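# Six arms stack one keg centred upright on another

## Task

Using the six arms, set one keg upright on top of the other so that it sits centred on it. The stack must stay put without any robot holding it, so release the keg and pull the arms away at the end. Arm feet (scene frame, metres; facing angle in degrees counter-clockwise from +x): arm1 at x=+0.42 y=+0.46 z=+0.76 facing -98; arm2 at x=+0.01 y=+0.47 z=+0.65 facing -83; arm3 at x=-0.44 y=+0.52 z=+0.67 facing -99; arm4 at x=-0.59 y=-0.23 z=+0.67 facing +59; arm5 at x=+0.02 y=-0.46 z=+0.73 facing +77; arm6 at x=+0.46 y=-0.52 z=+0.70 facing +103.

## Robot and tools

Robots: six identical i2rt Big YAM arms named arm1 to arm6. Each has six revolute joints, a two-finger gripper and a wrist camera. With joints 1 and 6 at zero and the hand level and pointing forward, the camera rides on top of the hand and looks toward the fingertips. Reach is about 1.0 m from the joint1 axis. A fixed room camera, cam_high, watches the scene. Loose objects may occasionally get nudged by an outside disturbance.

Frames: one shared scene frame with its origin on the floor and +z up. Foot positions and facing angles are listed in the task. "hand" is the point midway between the fingertips. Its z axis runs along the fingers and its y axis is the direction the fingers open and close.

Joints (all absolute targets, radians except the gripper; the tolerance for counting a joint as arrived is in brackets):
- joint1_rad -2.879 to 2.879 (±0.045): turns the arm about its foot, positive counter-clockwise seen from above; 0 points the arm the way the foot faces.
- joint2_rad 0 to 3.141 (±0.14): shoulder; 0 has the upper arm lying roughly level toward the back, and increasing values raise it and then bring it forward.
- joint3_rad 0 to 3.019 (±0.09): elbow; 0 is fully folded, larger values open it.
- joint4_rad -1.692 to 1.57 (±0.055): hand pitch, positive tips the fingers up.
- joint5_rad -1.57 to 1.57 (±0.03): sideways hand swing, positive toward the arm's right.
- joint6_rad -2.094 to 2.094 (±0.035): hand roll, positive clockwise when viewed from behind the hand.
- gripper_m 0 to 0.093 (±0.003): fingertip gap in metres. Grip force tops out near 50 to 62 N per pad, lower on some grippers.
Joints move at different speeds, so the hand may take a wide curved path between postures.

Tools:
- execute_actions(actions, cameras): "actions" is a list holding exactly one action object, or empty to just read state and images. The action has one optional key per arm ("arm1"..."arm6"); each holds "joints", an object mapping joint names above to absolute target values (not offsets). You may name any subset of arms and joints; all named motions start together and may end at different times. An unnamed joint or arm may keep pushing toward its previous target. Any unknown key or out-of-range number rejects the whole call and nothing moves. One action runs for at most 15 s. "cameras" is a list of names from arm1_cam_wrist ... arm6_cam_wrist, cam_high or "all"; omitted, null or ["all"] gives every camera, [] gives none. Images are taken at the end of the call, in the order given by the "pictures" line.
- wait(seconds): 0 to 10 s with no new command; returns state and images like an empty action.
- zoom_image(camera, region): enlarges part of that camera's latest full image; region is [x0, y0, x1, y1] in pixels, top-left origin, at most 504 by 504. Wrist images are 616x616 fisheye; cam_high is 504x504.
- read_manual(section): returns URDF licence texts only ("licences").
- finished_scene(scene): ends the current scene by its number and reports whether the task succeeded. Irreversible; the stack must already be stable and released.

Result lines: joint_positions gives current values. joint_status tells how each commanded motion ended: reached, "off_target" (rested short and may still be pushing), "contact_stop" or "time_out" (target dropped, joint holds where it stopped; a timed-out joint may keep a nearby target and keep pushing, listed in on_its_own), "not_followed" (a self/inter-arm collision check withheld the arm's joint targets; the gripper part still runs, and the arm may retry those targets later). "joint command not followed" with a "cause:" line explains a withheld command. on_its_own covers joints this call did not command; "held at" is the held target, not the actual position. A stop in one call cancels any later motion calls in the same reply. To relieve a pushing joint, command it to its reported position. Tiny target changes may not move a joint at all.

Hazards: the arms do not halt on contact and can push hard. Two robots pressing hard on each other fails the run, and a hard hit can too; the collision check ignores fingers, gripper housings and wrist cameras and may act late, so keep arms well apart. Objects touching robots is fine. Avoid dropping, slipping or slamming kegs. Holding loads or pushing heats motors: MOTOR HOT appears from 85 °C, and at 100 °C that arm goes limp (OVER-TEMPERATURE FAULT, statuses read "limit_stop_at_motor_heat"; resend targets afterwards). The robot keeps holding its last command while you think, so plan lifts to be brief, then open the gripper and retract.

Each tool is called after "Request:" as name(argument=value, ...) on one line, values as JSON.

## Session

Request:
execute_actions(actions=[])

Scene clock: 0.00 s.
Motor temperatures (°C, as the motors report them): arm1=[28 28 28 25 28 25] | arm2=[29 26 29 26 26 28] | arm3=[27 27 25 26 25 28] | arm4=[29 28 28 27 30 26] | arm5=[28 28 28 28 27 27] | arm6=[25 27 28 27 29 27]
arm1.joint_positions: joint1_rad=+0.359 joint2_rad=+0.581 joint3_rad=+1.384 joint4_rad=-1.331 joint5_rad=+0.089 joint6_rad=-0.416 gripper_m=+0.094
arm1.joint_status: not commanded
arm1.hand: x=+0.4533 y=+0.2428 z=+1.3099 quat_wxyz=(-0.286, -0.409, -0.763, +0.410) (m; scene frame)
arm2.joint_positions: joint1_rad=-0.251 joint2_rad=+0.631 joint3_rad=+1.454 joint4_rad=-1.469 joint5_rad=-0.154 joint6_rad=+0.295 gripper_m=+0.095
arm2.joint_status: not commanded
arm2.hand: x=+0.0080 y=+0.2617 z=+1.1941 quat_wxyz=(-0.387, -0.730, -0.511, +0.237) (m; scene frame)
arm3.joint_positions: joint1_rad=+0.158 joint2_rad=+0.590 joint3_rad=+1.464 joint4_rad=-1.242 joint5_rad=+0.185 joint6_rad=+0.494 gripper_m=+0.095
arm3.joint_status: not commanded
arm3.hand: x=-0.4725 y=+0.3033 z=+1.2759 quat_wxyz=(-0.444, -0.732, -0.375, +0.356) (m; scene frame)
arm4.joint_positions: joint1_rad=-0.405 joint2_rad=+0.532 joint3_rad=+1.330 joint4_rad=-1.417 joint5_rad=-0.040 joint6_rad=-0.491 gripper_m=+0.094
arm4.joint_status: not commanded
arm4.hand: x=-0.4342 y=-0.1165 z=+1.1792 quat_wxyz=(-0.460, +0.473, -0.750, -0.050) (m; scene frame)
arm5.joint_positions: joint1_rad=+0.310 joint2_rad=+0.600 joint3_rad=+1.455 joint4_rad=-1.187 joint5_rad=+0.258 joint6_rad=+0.099 gripper_m=+0.094
arm5.joint_status: not commanded
arm5.hand: x=+0.0397 y=-0.2333 z=+1.3361 quat_wxyz=(-0.450, +0.516, -0.624, -0.376) (m; scene frame)
arm6.joint_positions: joint1_rad=-0.095 joint2_rad=+0.540 joint3_rad=+1.341 joint4_rad=-1.527 joint5_rad=-0.212 joint6_rad=+0.487 gripper_m=+0.095
arm6.joint_status: not commanded
arm6.hand: x=+0.4040 y=-0.3400 z=+1.1953 quat_wxyz=(-0.097, +0.551, -0.725, -0.402) (m; scene frame)
pictures: arm1_cam_wrist, arm2_cam_wrist, arm3_cam_wrist, arm4_cam_wrist, arm5_cam_wrist, arm6_cam_wrist, cam_high
Images, in order (width x height): arm1_cam_wrist 616x616, arm2_cam_wrist 616x616, arm3_cam_wrist 616x616, arm4_cam_wrist 616x616, arm5_cam_wrist 616x616, arm6_cam_wrist 616x616, cam_high 504x504.

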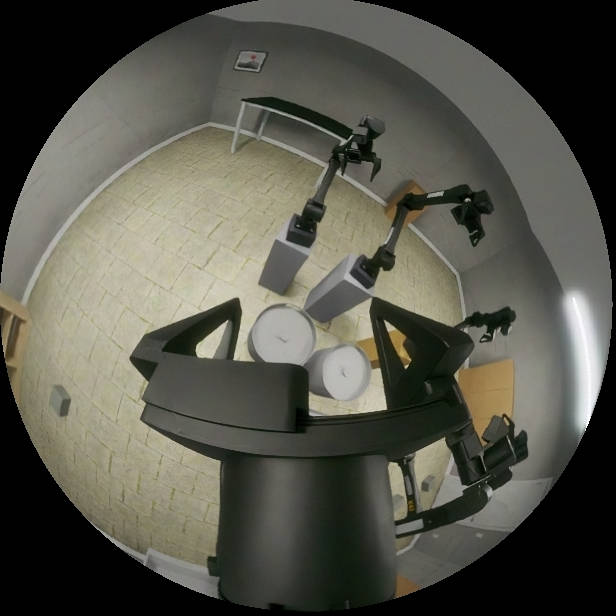

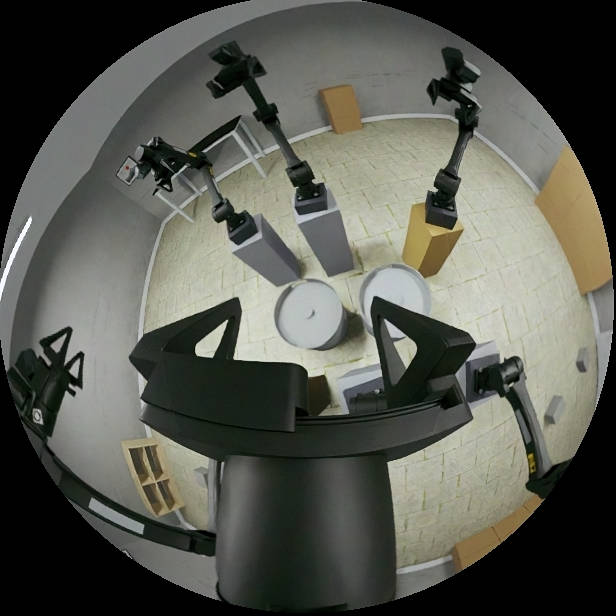

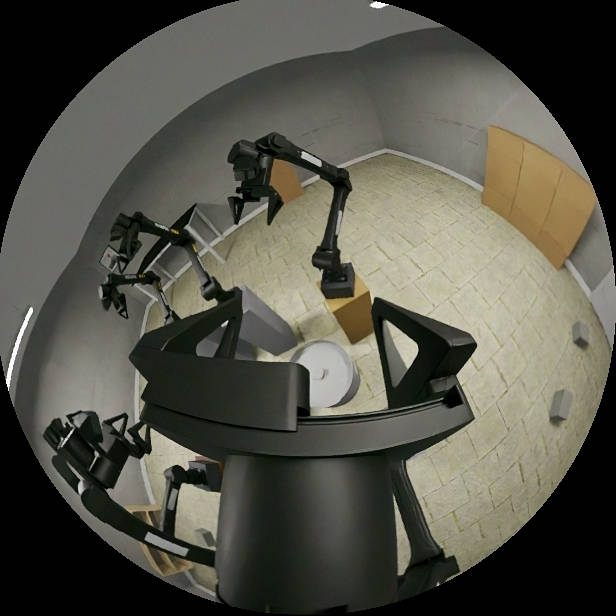

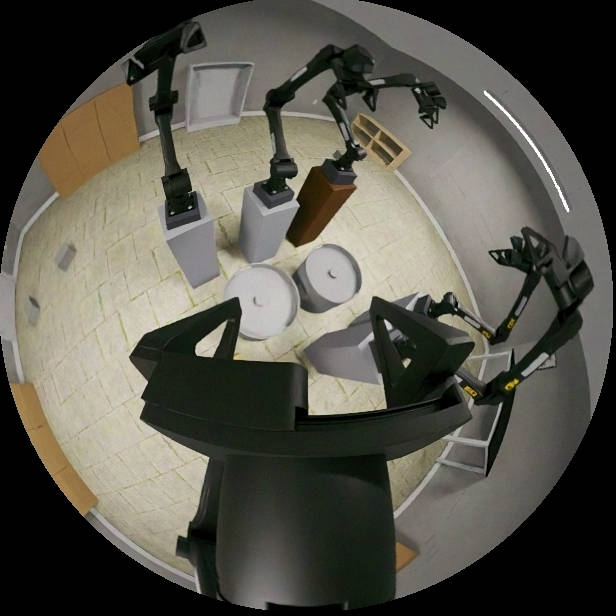

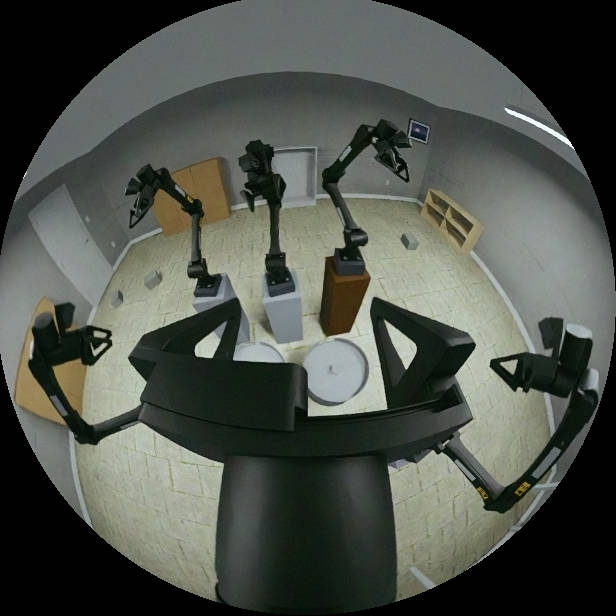

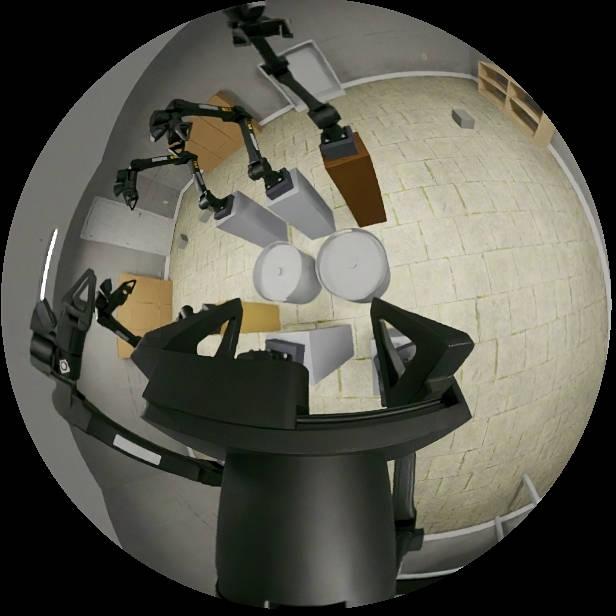

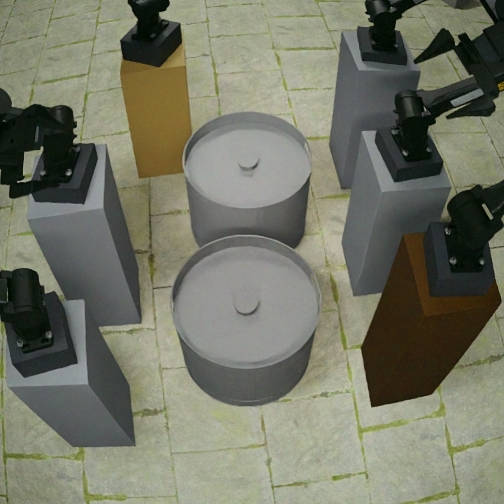

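Request:
zoom_image(camera="cam_high", region=[150, 100, 350, 420])

Request:
zoom_image(camera="arm4_cam_wrist", region=[200, 220, 400, 360])

Region (150, 100, 350, 420) of cam_high's 504x504 image, scaled by 1.575, with more detail than that image has; it fills the left 315 columns of this view, and the rest is white.

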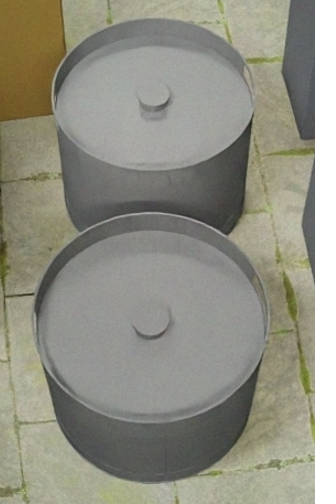

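Region (200, 220, 400, 360) of arm4_cam_wrist's 616x616 image, scaled by 2.520, with more detail than that image has; it fills the top 353 rows of this view, and the rest is white.

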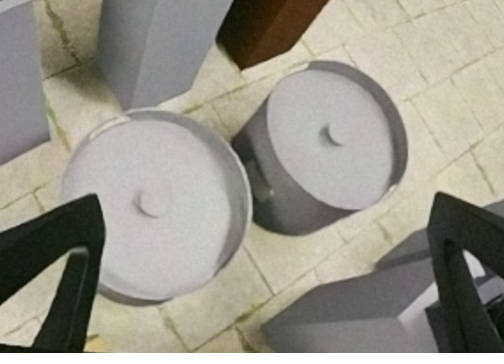

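Request:
execute_actions(actions=[{"arm1":{"joints":{"joint1_rad":-0.07,"joint2_rad":1.6,"joint3_rad":0.72,"joint4_rad":-0.9,"joint5_rad":0,"joint6_rad":1.97}},"arm2":{"joints":{"joint1_rad":0.233,"joint2_rad":1.6,"joint3_rad":0.7,"joint4_rad":-0.9,"joint5_rad":0,"joint6_rad":1.31}},"arm5":{"joints":{"joint1_rad":-0.109,"joint2_rad":1.6,"joint3_rad":0.7,"joint4_rad":-0.9,"joint5_rad":0,"joint6_rad":-1.3}},"arm6":{"joints":{"joint1_rad":0.055,"joint2_rad":1.6,"joint3_rad":0.8,"joint4_rad":-0.9,"joint5_rad":0,"joint6_rad":-1.9}},"arm3":{"joints":{"joint1_rad":-1.2,"joint2_rad":1.2,"joint3_rad":2.4,"joint4_rad":0}},"arm4":{"joints":{"joint1_rad":2.0,"joint2_rad":1.2,"joint3_rad":2.4,"joint4_rad":0}}}], cameras=[])

Request:
execute_actions(actions=[{"arm1":{"joints":{"joint2_rad":2.439,"joint3_rad":0.72,"joint4_rad":0.148}},"arm2":{"joints":{"joint2_rad":2.061,"joint3_rad":0.652,"joint4_rad":-0.162}},"arm5":{"joints":{"joint2_rad":2.335,"joint3_rad":0.701,"joint4_rad":0.063}},"arm6":{"joints":{"joint2_rad":2.246,"joint3_rad":0.818,"joint4_rad":-0.143}}}], cameras=["arm1_cam_wrist","arm2_cam_wrist","arm5_cam_wrist","arm6_cam_wrist","cam_high"])

Scene clock: 62.33 s.
Motor temperatures (°C, as the motors report them): arm1=[28 29 34 25 28 25] | arm2=[29 26 34 26 26 28] | arm3=[27 27 30 27 25 28] | arm4=[29 28 33 27 30 26] | arm5=[28 28 33 28 27 27] | arm6=[25 27 32 27 29 27]
arm1.joint_positions: joint1_rad=-0.072 joint2_rad=+1.583 joint3_rad=+0.708 joint4_rad=-0.917 joint5_rad=+0.001 joint6_rad=+1.963 gripper_m=+0.094
arm1.joint_status: all done
arm1.hand: x=+0.3598 y=+0.1810 z=+0.7391 quat_wxyz=(+0.109, -0.949, +0.295, +0.011) (m; scene frame)
arm2.joint_positions: joint1_rad=+0.233 joint2_rad=+1.587 joint3_rad=+0.698 joint4_rad=-0.913 joint5_rad=-0.001 joint6_rad=+1.295 gripper_m=+0.095
arm2.joint_status: all done
arm2.hand: x=+0.1068 y=+0.2067 z=+0.6245 quat_wxyz=(+0.112, -0.945, -0.308, +0.005) (m; scene frame)
arm3.joint_positions: joint1_rad=-1.192 joint2_rad=+1.200 joint3_rad=+2.396 joint4_rad=-0.007 joint5_rad=+0.186 joint6_rad=+0.494 gripper_m=+0.095
arm3.joint_status: all done
arm3.hand: x=-0.6201 y=+0.5132 z=+1.7617 quat_wxyz=(-0.324, -0.174, +0.116, +0.923) (m; scene frame)
arm4.joint_positions: joint1_rad=+1.993 joint2_rad=+1.206 joint3_rad=+2.402 joint4_rad=-0.002 joint5_rad=-0.041 joint6_rad=-0.491 gripper_m=+0.094
arm4.joint_status: all done
arm4.hand: x=-0.7720 y=-0.2258 z=+1.7578 quat_wxyz=(-0.296, +0.180, +0.059, -0.936) (m; scene frame)
arm5.joint_positions: joint1_rad=-0.114 joint2_rad=+1.585 joint3_rad=+0.694 joint4_rad=-0.898 joint5_rad=+0.005 joint6_rad=-1.290 gripper_m=+0.094
arm5.joint_status: all done
arm5.hand: x=+0.1136 y=-0.1941 z=+0.6976 quat_wxyz=(+0.107, +0.948, -0.301, +0.002) (m; scene frame)
arm6.joint_positions: joint1_rad=+0.050 joint2_rad=+1.596 joint3_rad=+0.789 joint4_rad=-0.911 joint5_rad=-0.003 joint6_rad=-1.886 gripper_m=+0.095
arm6.joint_status: all done
arm6.hand: x=+0.3726 y=-0.2048 z=+0.6849 quat_wxyz=(+0.080, +0.954, +0.288, -0.007) (m; scene frame)
pictures: none
No camera images: the call's "cameras" was empty. Leave "cameras" out to get every camera's image.

Scene clock: 63.90 s.
Motor temperatures (°C, as the motors report them): arm1=[28 29 34 25 28 25] | arm2=[29 27 34 26 26 28] | arm3=[27 27 30 27 25 28] | arm4=[29 28 33 27 30 26] | arm5=[28 28 32 28 27 27] | arm6=[25 27 32 27 29 27]
arm1.joint_positions: joint1_rad=-0.072 joint2_rad=+2.421 joint3_rad=+0.717 joint4_rad=+0.129 joint5_rad=+0.001 joint6_rad=+1.963 gripper_m=+0.094
arm1.joint_status: all done
arm1.hand: x=+0.3564 y=+0.1668 z=+0.4685 quat_wxyz=(+0.001, -0.955, +0.297, +0.001) (m; scene frame)
arm2.joint_positions: joint1_rad=+0.233 joint2_rad=+2.058 joint3_rad=+0.656 joint4_rad=-0.177 joint5_rad=-0.001 joint6_rad=+1.295 gripper_m=+0.095
arm2.joint_status: all done
arm2.hand: x=+0.1211 y=+0.1672 z=+0.4635 quat_wxyz=(+0.001, -0.951, -0.309, +0.001) (m; scene frame)
arm3.joint_positions: joint1_rad=-1.192 joint2_rad=+1.200 joint3_rad=+2.396 joint4_rad=-0.007 joint5_rad=+0.186 joint6_rad=+0.494 gripper_m=+0.095
arm3.joint_status: not commanded
arm3.hand: x=-0.6201 y=+0.5132 z=+1.7617 quat_wxyz=(-0.324, -0.174, +0.116, +0.923) (m; scene frame)
arm4.joint_positions: joint1_rad=+1.993 joint2_rad=+1.206 joint3_rad=+2.402 joint4_rad=-0.002 joint5_rad=-0.041 joint6_rad=-0.491 gripper_m=+0.094
arm4.joint_status: not commanded
arm4.hand: x=-0.7720 y=-0.2258 z=+1.7578 quat_wxyz=(-0.296, +0.180, +0.059, -0.936) (m; scene frame)
arm5.joint_positions: joint1_rad=-0.114 joint2_rad=+2.320 joint3_rad=+0.698 joint4_rad=+0.052 joint5_rad=+0.004 joint6_rad=-1.290 gripper_m=+0.094
arm5.joint_status: all done
arm5.hand: x=+0.1243 y=-0.1668 z=+0.4606 quat_wxyz=(-0.003, +0.953, -0.302, +0.005) (m; scene frame)
arm6.joint_positions: joint1_rad=+0.050 joint2_rad=+2.247 joint3_rad=+0.811 joint4_rad=-0.154 joint5_rad=-0.003 joint6_rad=-1.887 gripper_m=+0.095
arm6.joint_status: all done
arm6.hand: x=+0.3634 y=-0.1778 z=+0.4554 quat_wxyz=(+0.016, +0.957, +0.289, -0.005) (m; scene frame)
pictures: arm1_cam_wrist, arm2_cam_wrist, arm5_cam_wrist, arm6_cam_wrist, cam_high
Images, in order (width x height): arm1_cam_wrist 616x616, arm2_cam_wrist 616x616, arm5_cam_wrist 616x616, arm6_cam_wrist 616x616, cam_high 504x504.

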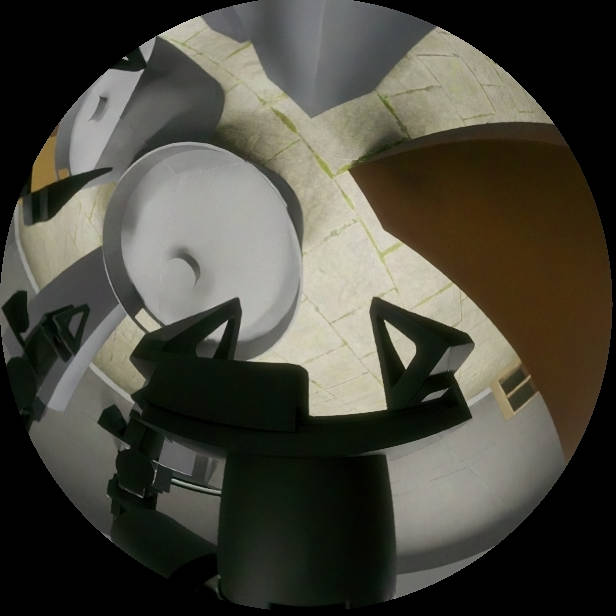

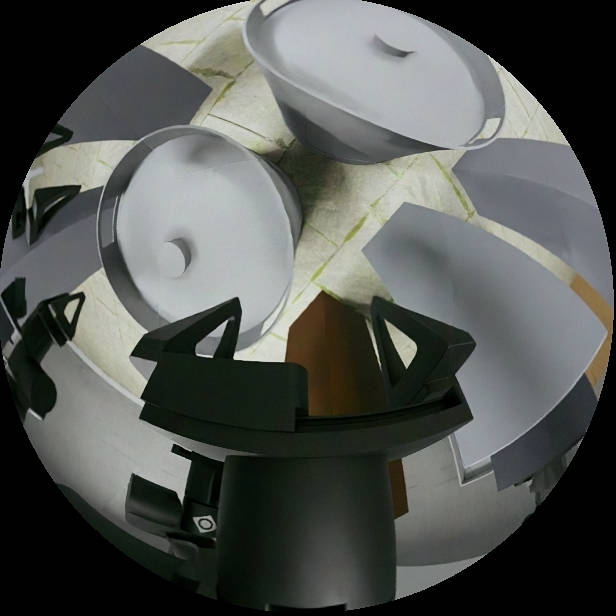

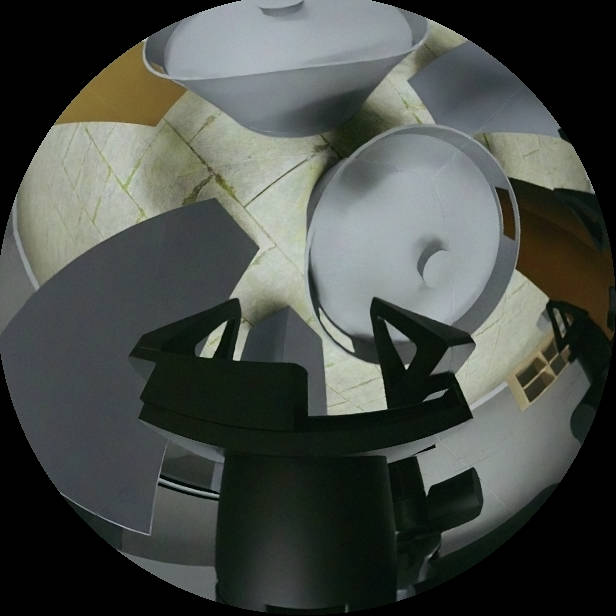

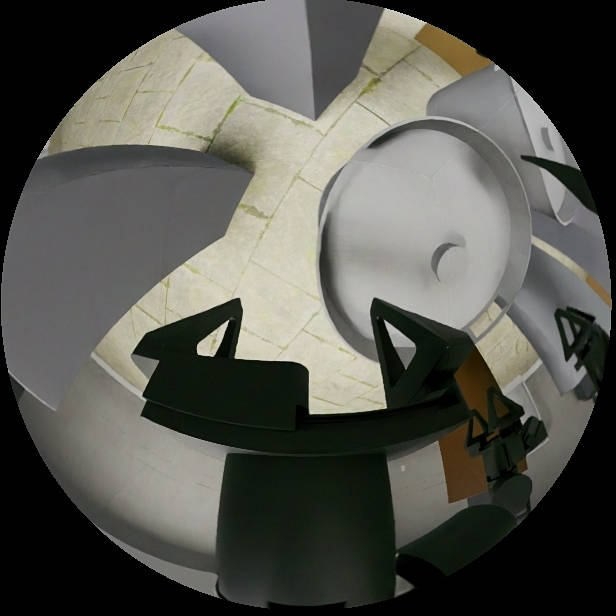

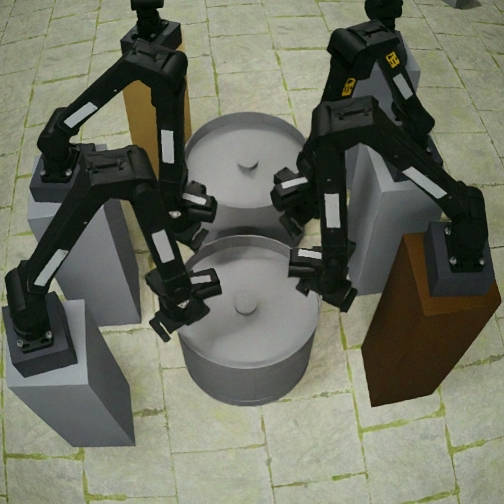

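Request:
execute_actions(actions=[{"arm1":{"joints":{"joint1_rad":-0.08,"joint2_rad":2.74,"joint3_rad":0.942,"joint4_rad":0.235}},"arm2":{"joints":{"joint1_rad":0.237,"joint2_rad":2.395,"joint3_rad":0.797,"joint4_rad":0.04}},"arm5":{"joints":{"joint1_rad":-0.12,"joint2_rad":2.65,"joint3_rad":0.882,"joint4_rad":0.205}},"arm6":{"joints":{"joint1_rad":0.072,"joint2_rad":2.543,"joint3_rad":0.972,"joint4_rad":0.02}}}], cameras=["arm1_cam_wrist","arm2_cam_wrist","arm5_cam_wrist","arm6_cam_wrist"])

Scene clock: 77.97 s.
Motor temperatures (°C, as the motors report them): arm1=[28 29 31 25 28 25] | arm2=[29 27 32 26 26 28] | arm3=[27 27 28 26 25 28] | arm4=[29 28 31 27 30 26] | arm5=[28 29 31 28 27 27] | arm6=[25 28 30 27 29 27]
arm1.joint_positions: joint1_rad=-0.072 joint2_rad=+2.730 joint3_rad=+0.941 joint4_rad=+0.225 joint5_rad=+0.001 joint6_rad=+1.964 gripper_m=+0.094
arm1.joint_status: all done
arm1.hand: x=+0.3531 y=+0.1519 z=+0.3644 quat_wxyz=(-0.004, -0.955, +0.297, +0.001) (m; scene frame)
arm2.joint_positions: joint1_rad=+0.233 joint2_rad=+2.401 joint3_rad=+0.796 joint4_rad=+0.028 joint5_rad=-0.001 joint6_rad=+1.296 gripper_m=+0.095
arm2.joint_status: all done
arm2.hand: x=+0.1250 y=+0.1561 z=+0.3610 quat_wxyz=(+0.000, -0.951, -0.309, +0.001) (m; scene frame)
arm3.joint_positions: joint1_rad=-1.192 joint2_rad=+1.200 joint3_rad=+2.396 joint4_rad=-0.007 joint5_rad=+0.186 joint6_rad=+0.494 gripper_m=+0.095
arm3.joint_status: not commanded
arm3.hand: x=-0.6201 y=+0.5132 z=+1.7617 quat_wxyz=(-0.324, -0.174, +0.116, +0.923) (m; scene frame)
arm4.joint_positions: joint1_rad=+1.993 joint2_rad=+1.206 joint3_rad=+2.402 joint4_rad=-0.002 joint5_rad=-0.041 joint6_rad=-0.491 gripper_m=+0.094
arm4.joint_status: not commanded
arm4.hand: x=-0.7720 y=-0.2258 z=+1.7578 quat_wxyz=(-0.296, +0.180, +0.059, -0.936) (m; scene frame)
arm5.joint_positions: joint1_rad=-0.114 joint2_rad=+2.646 joint3_rad=+0.879 joint4_rad=+0.201 joint5_rad=+0.004 joint6_rad=-1.290 gripper_m=+0.094
arm5.joint_status: all done
arm5.hand: x=+0.1261 y=-0.1631 z=+0.3568 quat_wxyz=(-0.004, +0.953, -0.302, +0.005) (m; scene frame)
arm6.joint_positions: joint1_rad=+0.065 joint2_rad=+2.552 joint3_rad=+0.968 joint4_rad=+0.015 joint5_rad=-0.003 joint6_rad=-1.888 gripper_m=+0.095
arm6.joint_status: all done
arm6.hand: x=+0.3548 y=-0.1701 z=+0.3529 quat_wxyz=(+0.005, +0.955, +0.296, -0.005) (m; scene frame)
pictures: arm1_cam_wrist, arm2_cam_wrist, arm5_cam_wrist, arm6_cam_wrist
Images, in order (width x height): arm1_cam_wrist 616x616, arm2_cam_wrist 616x616, arm5_cam_wrist 616x616, arm6_cam_wrist 616x616.

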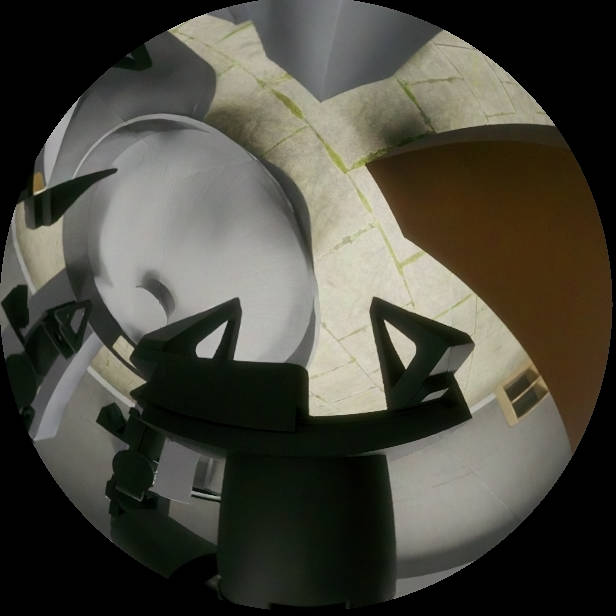

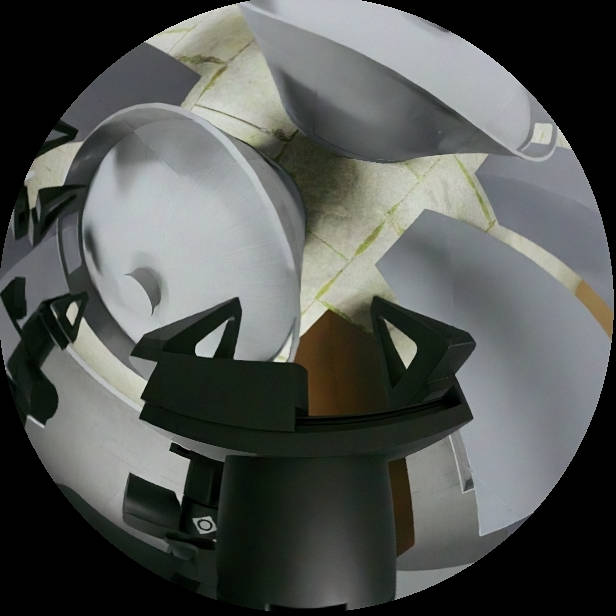

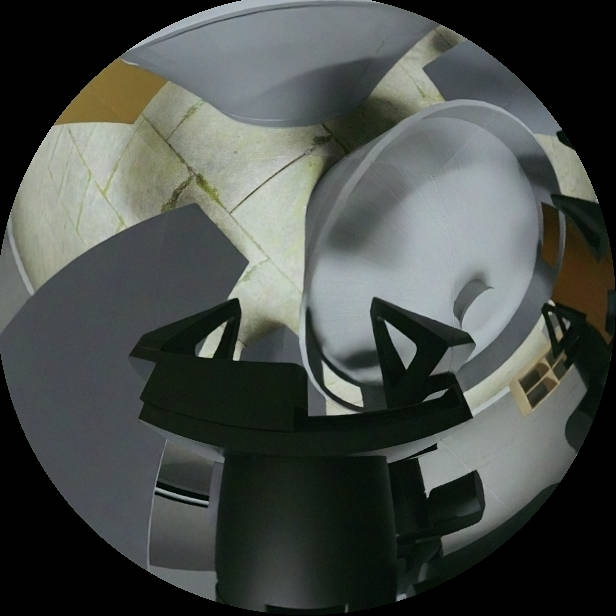

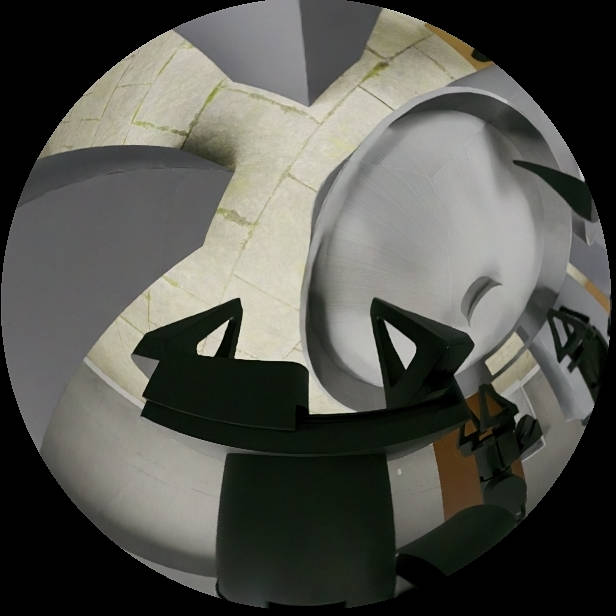

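Request:
zoom_image(camera="arm6_cam_wrist", region=[440, 120, 616, 440])

Request:
zoom_image(camera="arm2_cam_wrist", region=[0, 90, 200, 400])

Region (440, 120, 616, 440) of arm6_cam_wrist's 616x616 image, scaled by 1.575, with more detail than that image has; it fills the left 277 columns of this view, and the rest is white.

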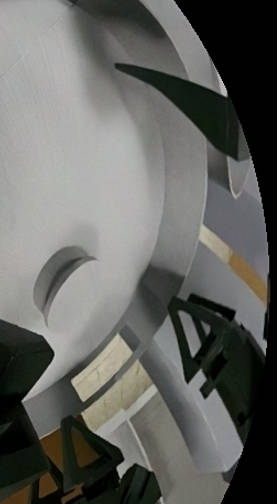

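Region (0, 90, 200, 400) of arm2_cam_wrist's 616x616 image, scaled by 1.626, with more detail than that image has; it fills the left 325 columns of this view, and the rest is white.

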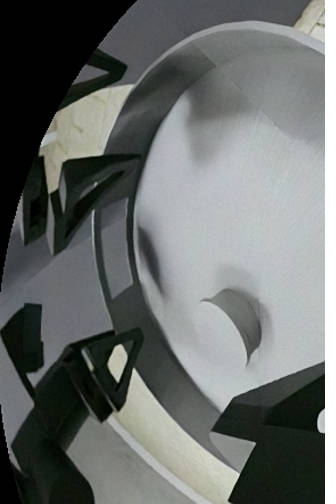

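Request:
execute_actions(actions=[{"arm1":{"joints":{"joint2_rad":2.872,"joint3_rad":1.042,"joint4_rad":0.26}},"arm2":{"joints":{"joint2_rad":2.533,"joint3_rad":0.868,"joint4_rad":0.107}},"arm5":{"joints":{"joint2_rad":2.772,"joint3_rad":0.977,"joint4_rad":0.232}},"arm6":{"joints":{"joint2_rad":2.654,"joint3_rad":1.053,"joint4_rad":0.05}}}], cameras=["arm2_cam_wrist","arm6_cam_wrist"])

Request:
zoom_image(camera="arm6_cam_wrist", region=[300, 80, 616, 440])

Scene clock: 88.57 s.
Motor temperatures (°C, as the motors report them): arm1=[28 29 30 25 28 25] | arm2=[29 28 31 26 26 28] | arm3=[27 27 28 26 25 28] | arm4=[29 28 30 27 30 26] | arm5=[28 29 30 28 27 27] | arm6=[25 29 30 27 29 27]
arm1.joint_positions: joint1_rad=-0.072 joint2_rad=+2.854 joint3_rad=+1.046 joint4_rad=+0.249 joint5_rad=+0.001 joint6_rad=+1.964 gripper_m=+0.094
arm1.joint_status: all done
arm1.hand: x=+0.3526 y=+0.1495 z=+0.3192 quat_wxyz=(-0.006, -0.955, +0.297, +0.000) (m; scene frame)
arm2.joint_positions: joint1_rad=+0.233 joint2_rad=+2.529 joint3_rad=+0.870 joint4_rad=+0.098 joint5_rad=-0.001 joint6_rad=+1.296 gripper_m=+0.095
arm2.joint_status: all done
arm2.hand: x=+0.1273 y=+0.1496 z=+0.3189 quat_wxyz=(-0.008, -0.951, -0.309, +0.000) (m; scene frame)
arm3.joint_positions: joint1_rad=-1.192 joint2_rad=+1.200 joint3_rad=+2.396 joint4_rad=-0.007 joint5_rad=+0.186 joint6_rad=+0.494 gripper_m=+0.095
arm3.joint_status: not commanded
arm3.hand: x=-0.6201 y=+0.5132 z=+1.7617 quat_wxyz=(-0.324, -0.174, +0.116, +0.923) (m; scene frame)
arm4.joint_positions: joint1_rad=+1.993 joint2_rad=+1.206 joint3_rad=+2.402 joint4_rad=-0.002 joint5_rad=-0.041 joint6_rad=-0.491 gripper_m=+0.094
arm4.joint_status: not commanded
arm4.hand: x=-0.7720 y=-0.2258 z=+1.7578 quat_wxyz=(-0.296, +0.180, +0.059, -0.936) (m; scene frame)
arm5.joint_positions: joint1_rad=-0.114 joint2_rad=+2.757 joint3_rad=+0.981 joint4_rad=+0.227 joint5_rad=+0.004 joint6_rad=-1.291 gripper_m=+0.094
arm5.joint_status: all done
arm5.hand: x=+0.1304 y=-0.1514 z=+0.3165 quat_wxyz=(-0.013, +0.953, -0.302, +0.005) (m; scene frame)
arm6.joint_positions: joint1_rad=+0.065 joint2_rad=+2.646 joint3_rad=+1.053 joint4_rad=+0.045 joint5_rad=-0.003 joint6_rad=-1.888 gripper_m=+0.095
arm6.joint_status: all done
arm6.hand: x=+0.3505 y=-0.1564 z=+0.3190 quat_wxyz=(-0.005, +0.955, +0.296, -0.005) (m; scene frame)
pictures: arm2_cam_wrist, arm6_cam_wrist
Images, in order (width x height): arm2_cam_wrist 616x616, arm6_cam_wrist 616x616.

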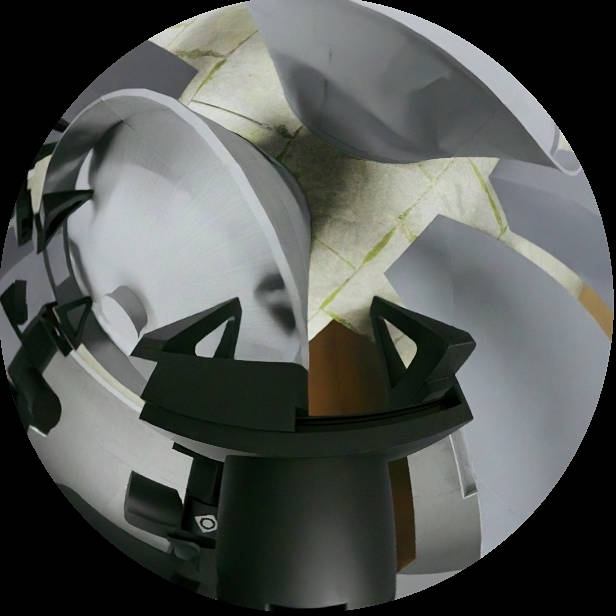

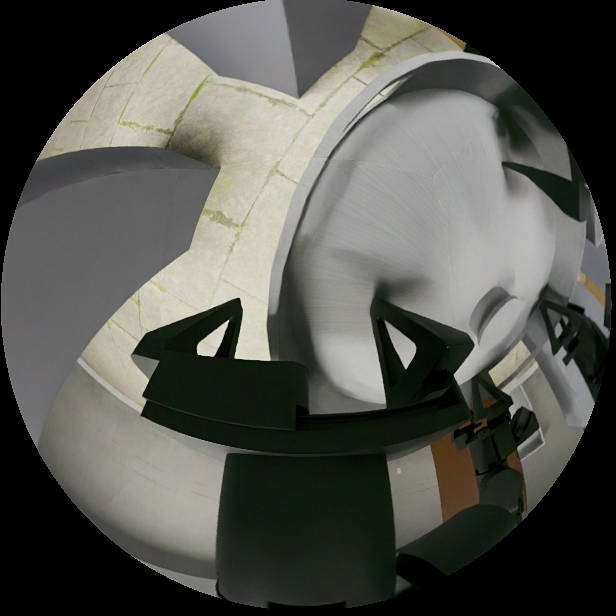

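Region (300, 80, 616, 440) of arm6_cam_wrist's 616x616 image, scaled by 1.400, with more detail than that image has; it fills the left 442 columns of this view, and the rest is white.

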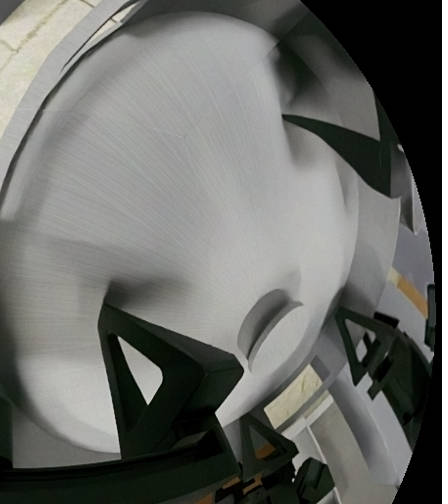

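Request:
execute_actions(actions=[{"arm5":{"joints":{"joint4_rad":0.185,"gripper_m":0.04}},"arm6":{"joints":{"joint4_rad":0.0,"gripper_m":0.04}},"arm1":{"joints":{"joint4_rad":0.235,"gripper_m":0.04}},"arm2":{"joints":{"joint4_rad":0.085,"gripper_m":0.04}}}], cameras=[])

Request:
execute_actions(actions=[{"arm5":{"joints":{"gripper_m":0}},"arm6":{"joints":{"gripper_m":0}},"arm1":{"joints":{"gripper_m":0}},"arm2":{"joints":{"gripper_m":0}}}], cameras=["arm1_cam_wrist","arm2_cam_wrist","arm5_cam_wrist","arm6_cam_wrist","cam_high"])

Scene clock: 97.10 s.
Motor temperatures (°C, as the motors report them): arm1=[28 30 30 25 28 25] | arm2=[29 28 31 26 26 28] | arm3=[27 27 28 26 25 28] | arm4=[29 28 30 27 30 26] | arm5=[28 29 30 28 27 27] | arm6=[25 29 30 27 29 27]
arm1.joint_positions: joint1_rad=-0.072 joint2_rad=+2.854 joint3_rad=+1.046 joint4_rad=+0.249 joint5_rad=+0.001 joint6_rad=+1.964 gripper_m=+0.040
arm1.joint_status: all done
arm1.hand: x=+0.3526 y=+0.1495 z=+0.3192 quat_wxyz=(-0.006, -0.955, +0.297, +0.000) (m; scene frame)
arm2.joint_positions: joint1_rad=+0.233 joint2_rad=+2.529 joint3_rad=+0.870 joint4_rad=+0.098 joint5_rad=-0.001 joint6_rad=+1.296 gripper_m=+0.040
arm2.joint_status: all done
arm2.hand: x=+0.1273 y=+0.1496 z=+0.3189 quat_wxyz=(-0.008, -0.951, -0.309, +0.000) (m; scene frame)
arm3.joint_positions: joint1_rad=-1.192 joint2_rad=+1.200 joint3_rad=+2.396 joint4_rad=-0.007 joint5_rad=+0.186 joint6_rad=+0.494 gripper_m=+0.095
arm3.joint_status: not commanded
arm3.hand: x=-0.6201 y=+0.5132 z=+1.7617 quat_wxyz=(-0.324, -0.174, +0.116, +0.923) (m; scene frame)
arm4.joint_positions: joint1_rad=+1.993 joint2_rad=+1.206 joint3_rad=+2.402 joint4_rad=-0.002 joint5_rad=-0.041 joint6_rad=-0.491 gripper_m=+0.094
arm4.joint_status: not commanded
arm4.hand: x=-0.7720 y=-0.2258 z=+1.7578 quat_wxyz=(-0.296, +0.180, +0.059, -0.936) (m; scene frame)
arm5.joint_positions: joint1_rad=-0.114 joint2_rad=+2.757 joint3_rad=+0.981 joint4_rad=+0.195 joint5_rad=+0.004 joint6_rad=-1.291 gripper_m=+0.040
arm5.joint_status: all done
arm5.hand: x=+0.1278 y=-0.1588 z=+0.3165 quat_wxyz=(+0.003, +0.953, -0.302, +0.005) (m; scene frame)
arm6.joint_positions: joint1_rad=+0.065 joint2_rad=+2.646 joint3_rad=+1.053 joint4_rad=+0.011 joint5_rad=-0.003 joint6_rad=-1.888 gripper_m=+0.040
arm6.joint_status: all done
arm6.hand: x=+0.3528 y=-0.1644 z=+0.3191 quat_wxyz=(+0.012, +0.955, +0.296, -0.005) (m; scene frame)
pictures: none
No camera images: the call's "cameras" was empty. Leave "cameras" out to get every camera's image.

Scene clock: 97.97 s.
Motor temperatures (°C, as the motors report them): arm1=[28 30 30 25 28 25] | arm2=[29 28 31 26 26 28] | arm3=[27 27 28 26 25 28] | arm4=[29 28 30 27 30 26] | arm5=[28 29 30 28 27 27] | arm6=[25 29 30 27 29 27]
arm1.joint_positions: joint1_rad=-0.070 joint2_rad=+2.857 joint3_rad=+1.036 joint4_rad=+0.242 joint5_rad=-0.002 joint6_rad=+1.861 gripper_m=+0.002
arm1.joint_status: all done
arm1.hand: x=+0.3557 y=+0.1586 z=+0.3192 quat_wxyz=(+0.004, -0.969, +0.247, +0.000) (m; scene frame)
arm2.joint_positions: joint1_rad=+0.234 joint2_rad=+2.529 joint3_rad=+0.871 joint4_rad=+0.095 joint5_rad=+0.001 joint6_rad=+1.253 gripper_m=+0.002
arm2.joint_status: all done
arm2.hand: x=+0.1272 y=+0.1493 z=+0.3189 quat_wxyz=(-0.007, -0.944, -0.330, +0.002) (m; scene frame)
arm3.joint_positions: joint1_rad=-1.192 joint2_rad=+1.200 joint3_rad=+2.396 joint4_rad=-0.007 joint5_rad=+0.186 joint6_rad=+0.494 gripper_m=+0.095
arm3.joint_status: not commanded
arm3.hand: x=-0.6201 y=+0.5132 z=+1.7617 quat_wxyz=(-0.324, -0.174, +0.116, +0.923) (m; scene frame)
arm4.joint_positions: joint1_rad=+1.993 joint2_rad=+1.206 joint3_rad=+2.402 joint4_rad=-0.002 joint5_rad=-0.041 joint6_rad=-0.491 gripper_m=+0.094
arm4.joint_status: not commanded
arm4.hand: x=-0.7720 y=-0.2258 z=+1.7578 quat_wxyz=(-0.296, +0.180, +0.059, -0.936) (m; scene frame)
arm5.joint_positions: joint1_rad=-0.116 joint2_rad=+2.758 joint3_rad=+0.976 joint4_rad=+0.192 joint5_rad=-0.002 joint6_rad=-1.226 gripper_m=+0.001
arm5.joint_status: all done
arm5.hand: x=+0.1258 y=-0.1626 z=+0.3165 quat_wxyz=(+0.007, +0.943, -0.334, +0.002) (m; scene frame)
arm6.joint_positions: joint1_rad=+0.065 joint2_rad=+2.648 joint3_rad=+1.045 joint4_rad=+0.007 joint5_rad=-0.003 joint6_rad=-1.878 gripper_m=+0.003
arm6.joint_status: gripper_m off_target (ended at +0.003, target +0.000)
arm6.hand: x=+0.3549 y=-0.1714 z=+0.3185 quat_wxyz=(+0.019, +0.956, +0.292, -0.006) (m; scene frame)
pictures: arm1_cam_wrist, arm2_cam_wrist, arm5_cam_wrist, arm6_cam_wrist, cam_high
Images, in order (width x height): arm1_cam_wrist 616x616, arm2_cam_wrist 616x616, arm5_cam_wrist 616x616, arm6_cam_wrist 616x616, cam_high 504x504.

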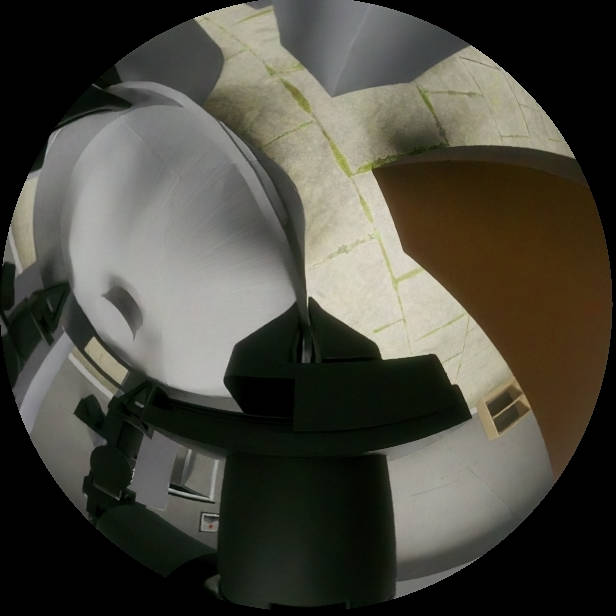

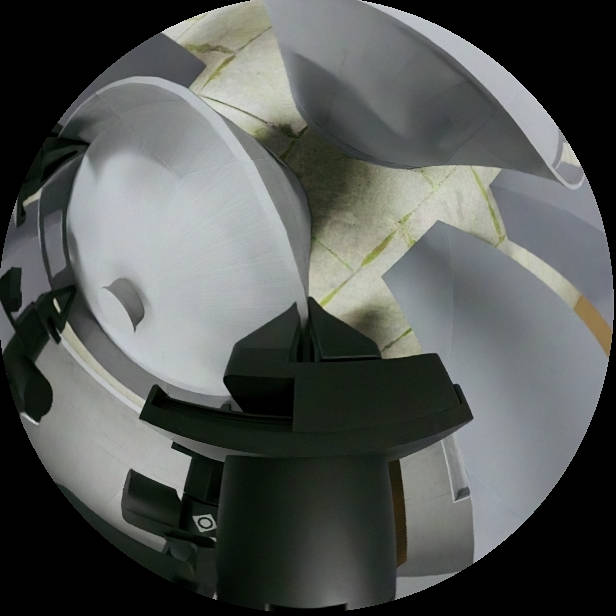

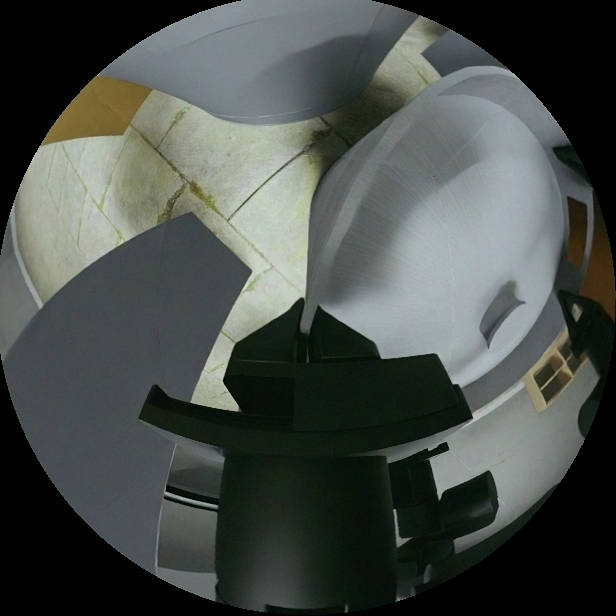

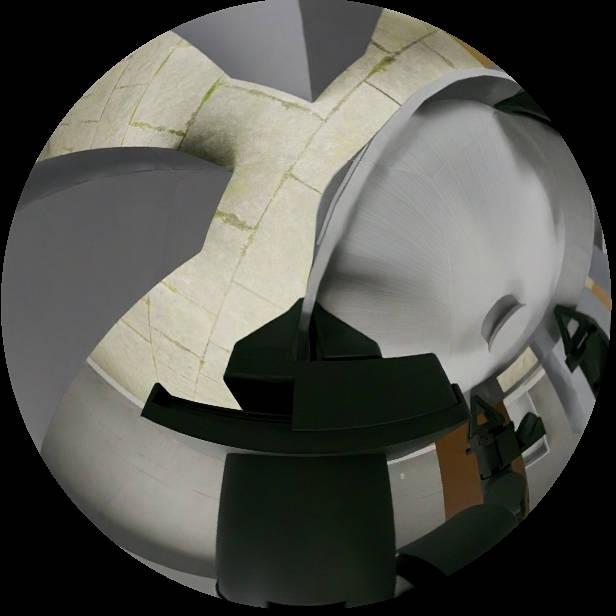

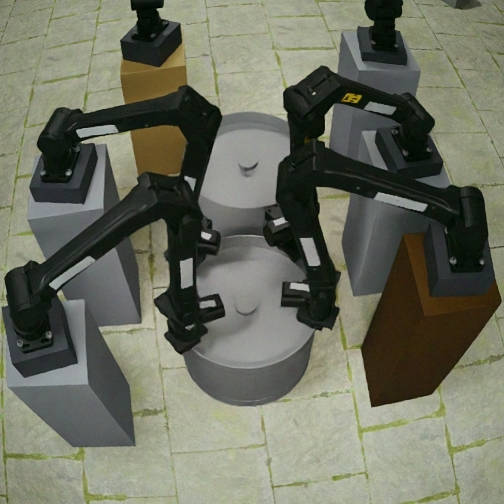

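Request:
execute_actions(actions=[{"arm1":{"joints":{"joint2_rad":2.62,"joint3_rad":0.848,"joint4_rad":0.201,"joint6_rad":1.87}},"arm2":{"joints":{"joint2_rad":2.268,"joint3_rad":0.762,"joint4_rad":-0.065,"joint6_rad":1.25}},"arm5":{"joints":{"joint2_rad":2.525,"joint3_rad":0.809,"joint4_rad":0.145,"joint6_rad":-1.23}},"arm6":{"joints":{"joint2_rad":2.426,"joint3_rad":0.886,"joint4_rad":-0.031,"joint6_rad":-1.88}}}], cameras=["arm2_cam_wrist","cam_high"])

Scene clock: 107.30 s.
Motor temperatures (°C, as the motors report them): arm1=[28 30 30 25 28 26] | arm2=[29 28 30 26 26 28] | arm3=[27 27 27 26 25 28] | arm4=[29 28 30 27 30 26] | arm5=[28 29 30 28 27 27] | arm6=[25 29 29 27 29 27]
arm1.joint_positions: joint1_rad=-0.072 joint2_rad=+2.691 joint3_rad=+0.891 joint4_rad=+0.228 joint5_rad=+0.006 joint6_rad=+1.829 gripper_m=+0.002
arm1.joint_status: joint6_rad time_out (moved -0.033 of +0.009); the others done
arm1.on_its_own: joint6_rad reads +1.829 and still pushes toward +1.870 since a time_out
arm1.hand: x=+0.3542 y=+0.1615 z=+0.3798 quat_wxyz=(+0.000, -0.973, +0.232, +0.003) (m; scene frame)
arm2.joint_positions: joint1_rad=+0.235 joint2_rad=+2.344 joint3_rad=+0.789 joint4_rad=-0.033 joint5_rad=+0.003 joint6_rad=+1.241 gripper_m=+0.002
arm2.joint_status: all done
arm2.hand: x=+0.1262 y=+0.1521 z=+0.3792 quat_wxyz=(+0.005, -0.942, -0.336, +0.003) (m; scene frame)
arm3.joint_positions: joint1_rad=-1.192 joint2_rad=+1.200 joint3_rad=+2.396 joint4_rad=-0.007 joint5_rad=+0.186 joint6_rad=+0.494 gripper_m=+0.095
arm3.joint_status: not commanded
arm3.hand: x=-0.6201 y=+0.5132 z=+1.7617 quat_wxyz=(-0.324, -0.174, +0.116, +0.923) (m; scene frame)
arm4.joint_positions: joint1_rad=+1.993 joint2_rad=+1.206 joint3_rad=+2.402 joint4_rad=-0.002 joint5_rad=-0.041 joint6_rad=-0.491 gripper_m=+0.094
arm4.joint_status: not commanded
arm4.hand: x=-0.7720 y=-0.2258 z=+1.7578 quat_wxyz=(-0.296, +0.180, +0.059, -0.936) (m; scene frame)
arm5.joint_positions: joint1_rad=-0.112 joint2_rad=+2.589 joint3_rad=+0.852 joint4_rad=+0.163 joint5_rad=-0.007 joint6_rad=-1.206 gripper_m=+0.001
arm5.joint_status: all done
arm5.hand: x=+0.1242 y=-0.1602 z=+0.3753 quat_wxyz=(-0.001, +0.940, -0.341, -0.001) (m; scene frame)
arm6.joint_positions: joint1_rad=+0.064 joint2_rad=+2.482 joint3_rad=+0.919 joint4_rad=+0.012 joint5_rad=-0.009 joint6_rad=-1.869 gripper_m=+0.002
arm6.joint_status: all done
arm6.hand: x=+0.3540 y=-0.1691 z=+0.3772 quat_wxyz=(-0.004, +0.958, +0.287, -0.008) (m; scene frame)
pictures: arm2_cam_wrist, cam_high
Images, in order (width x height): arm2_cam_wrist 616x616, cam_high 504x504.

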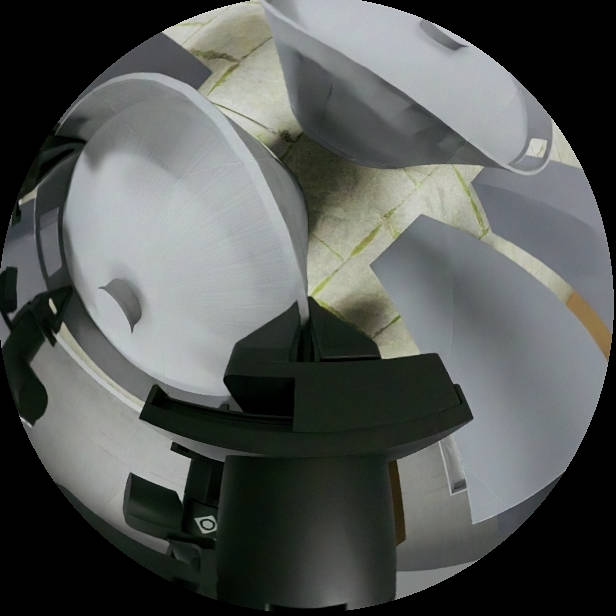

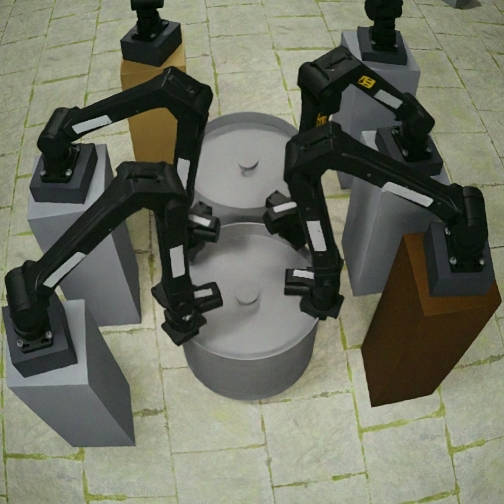

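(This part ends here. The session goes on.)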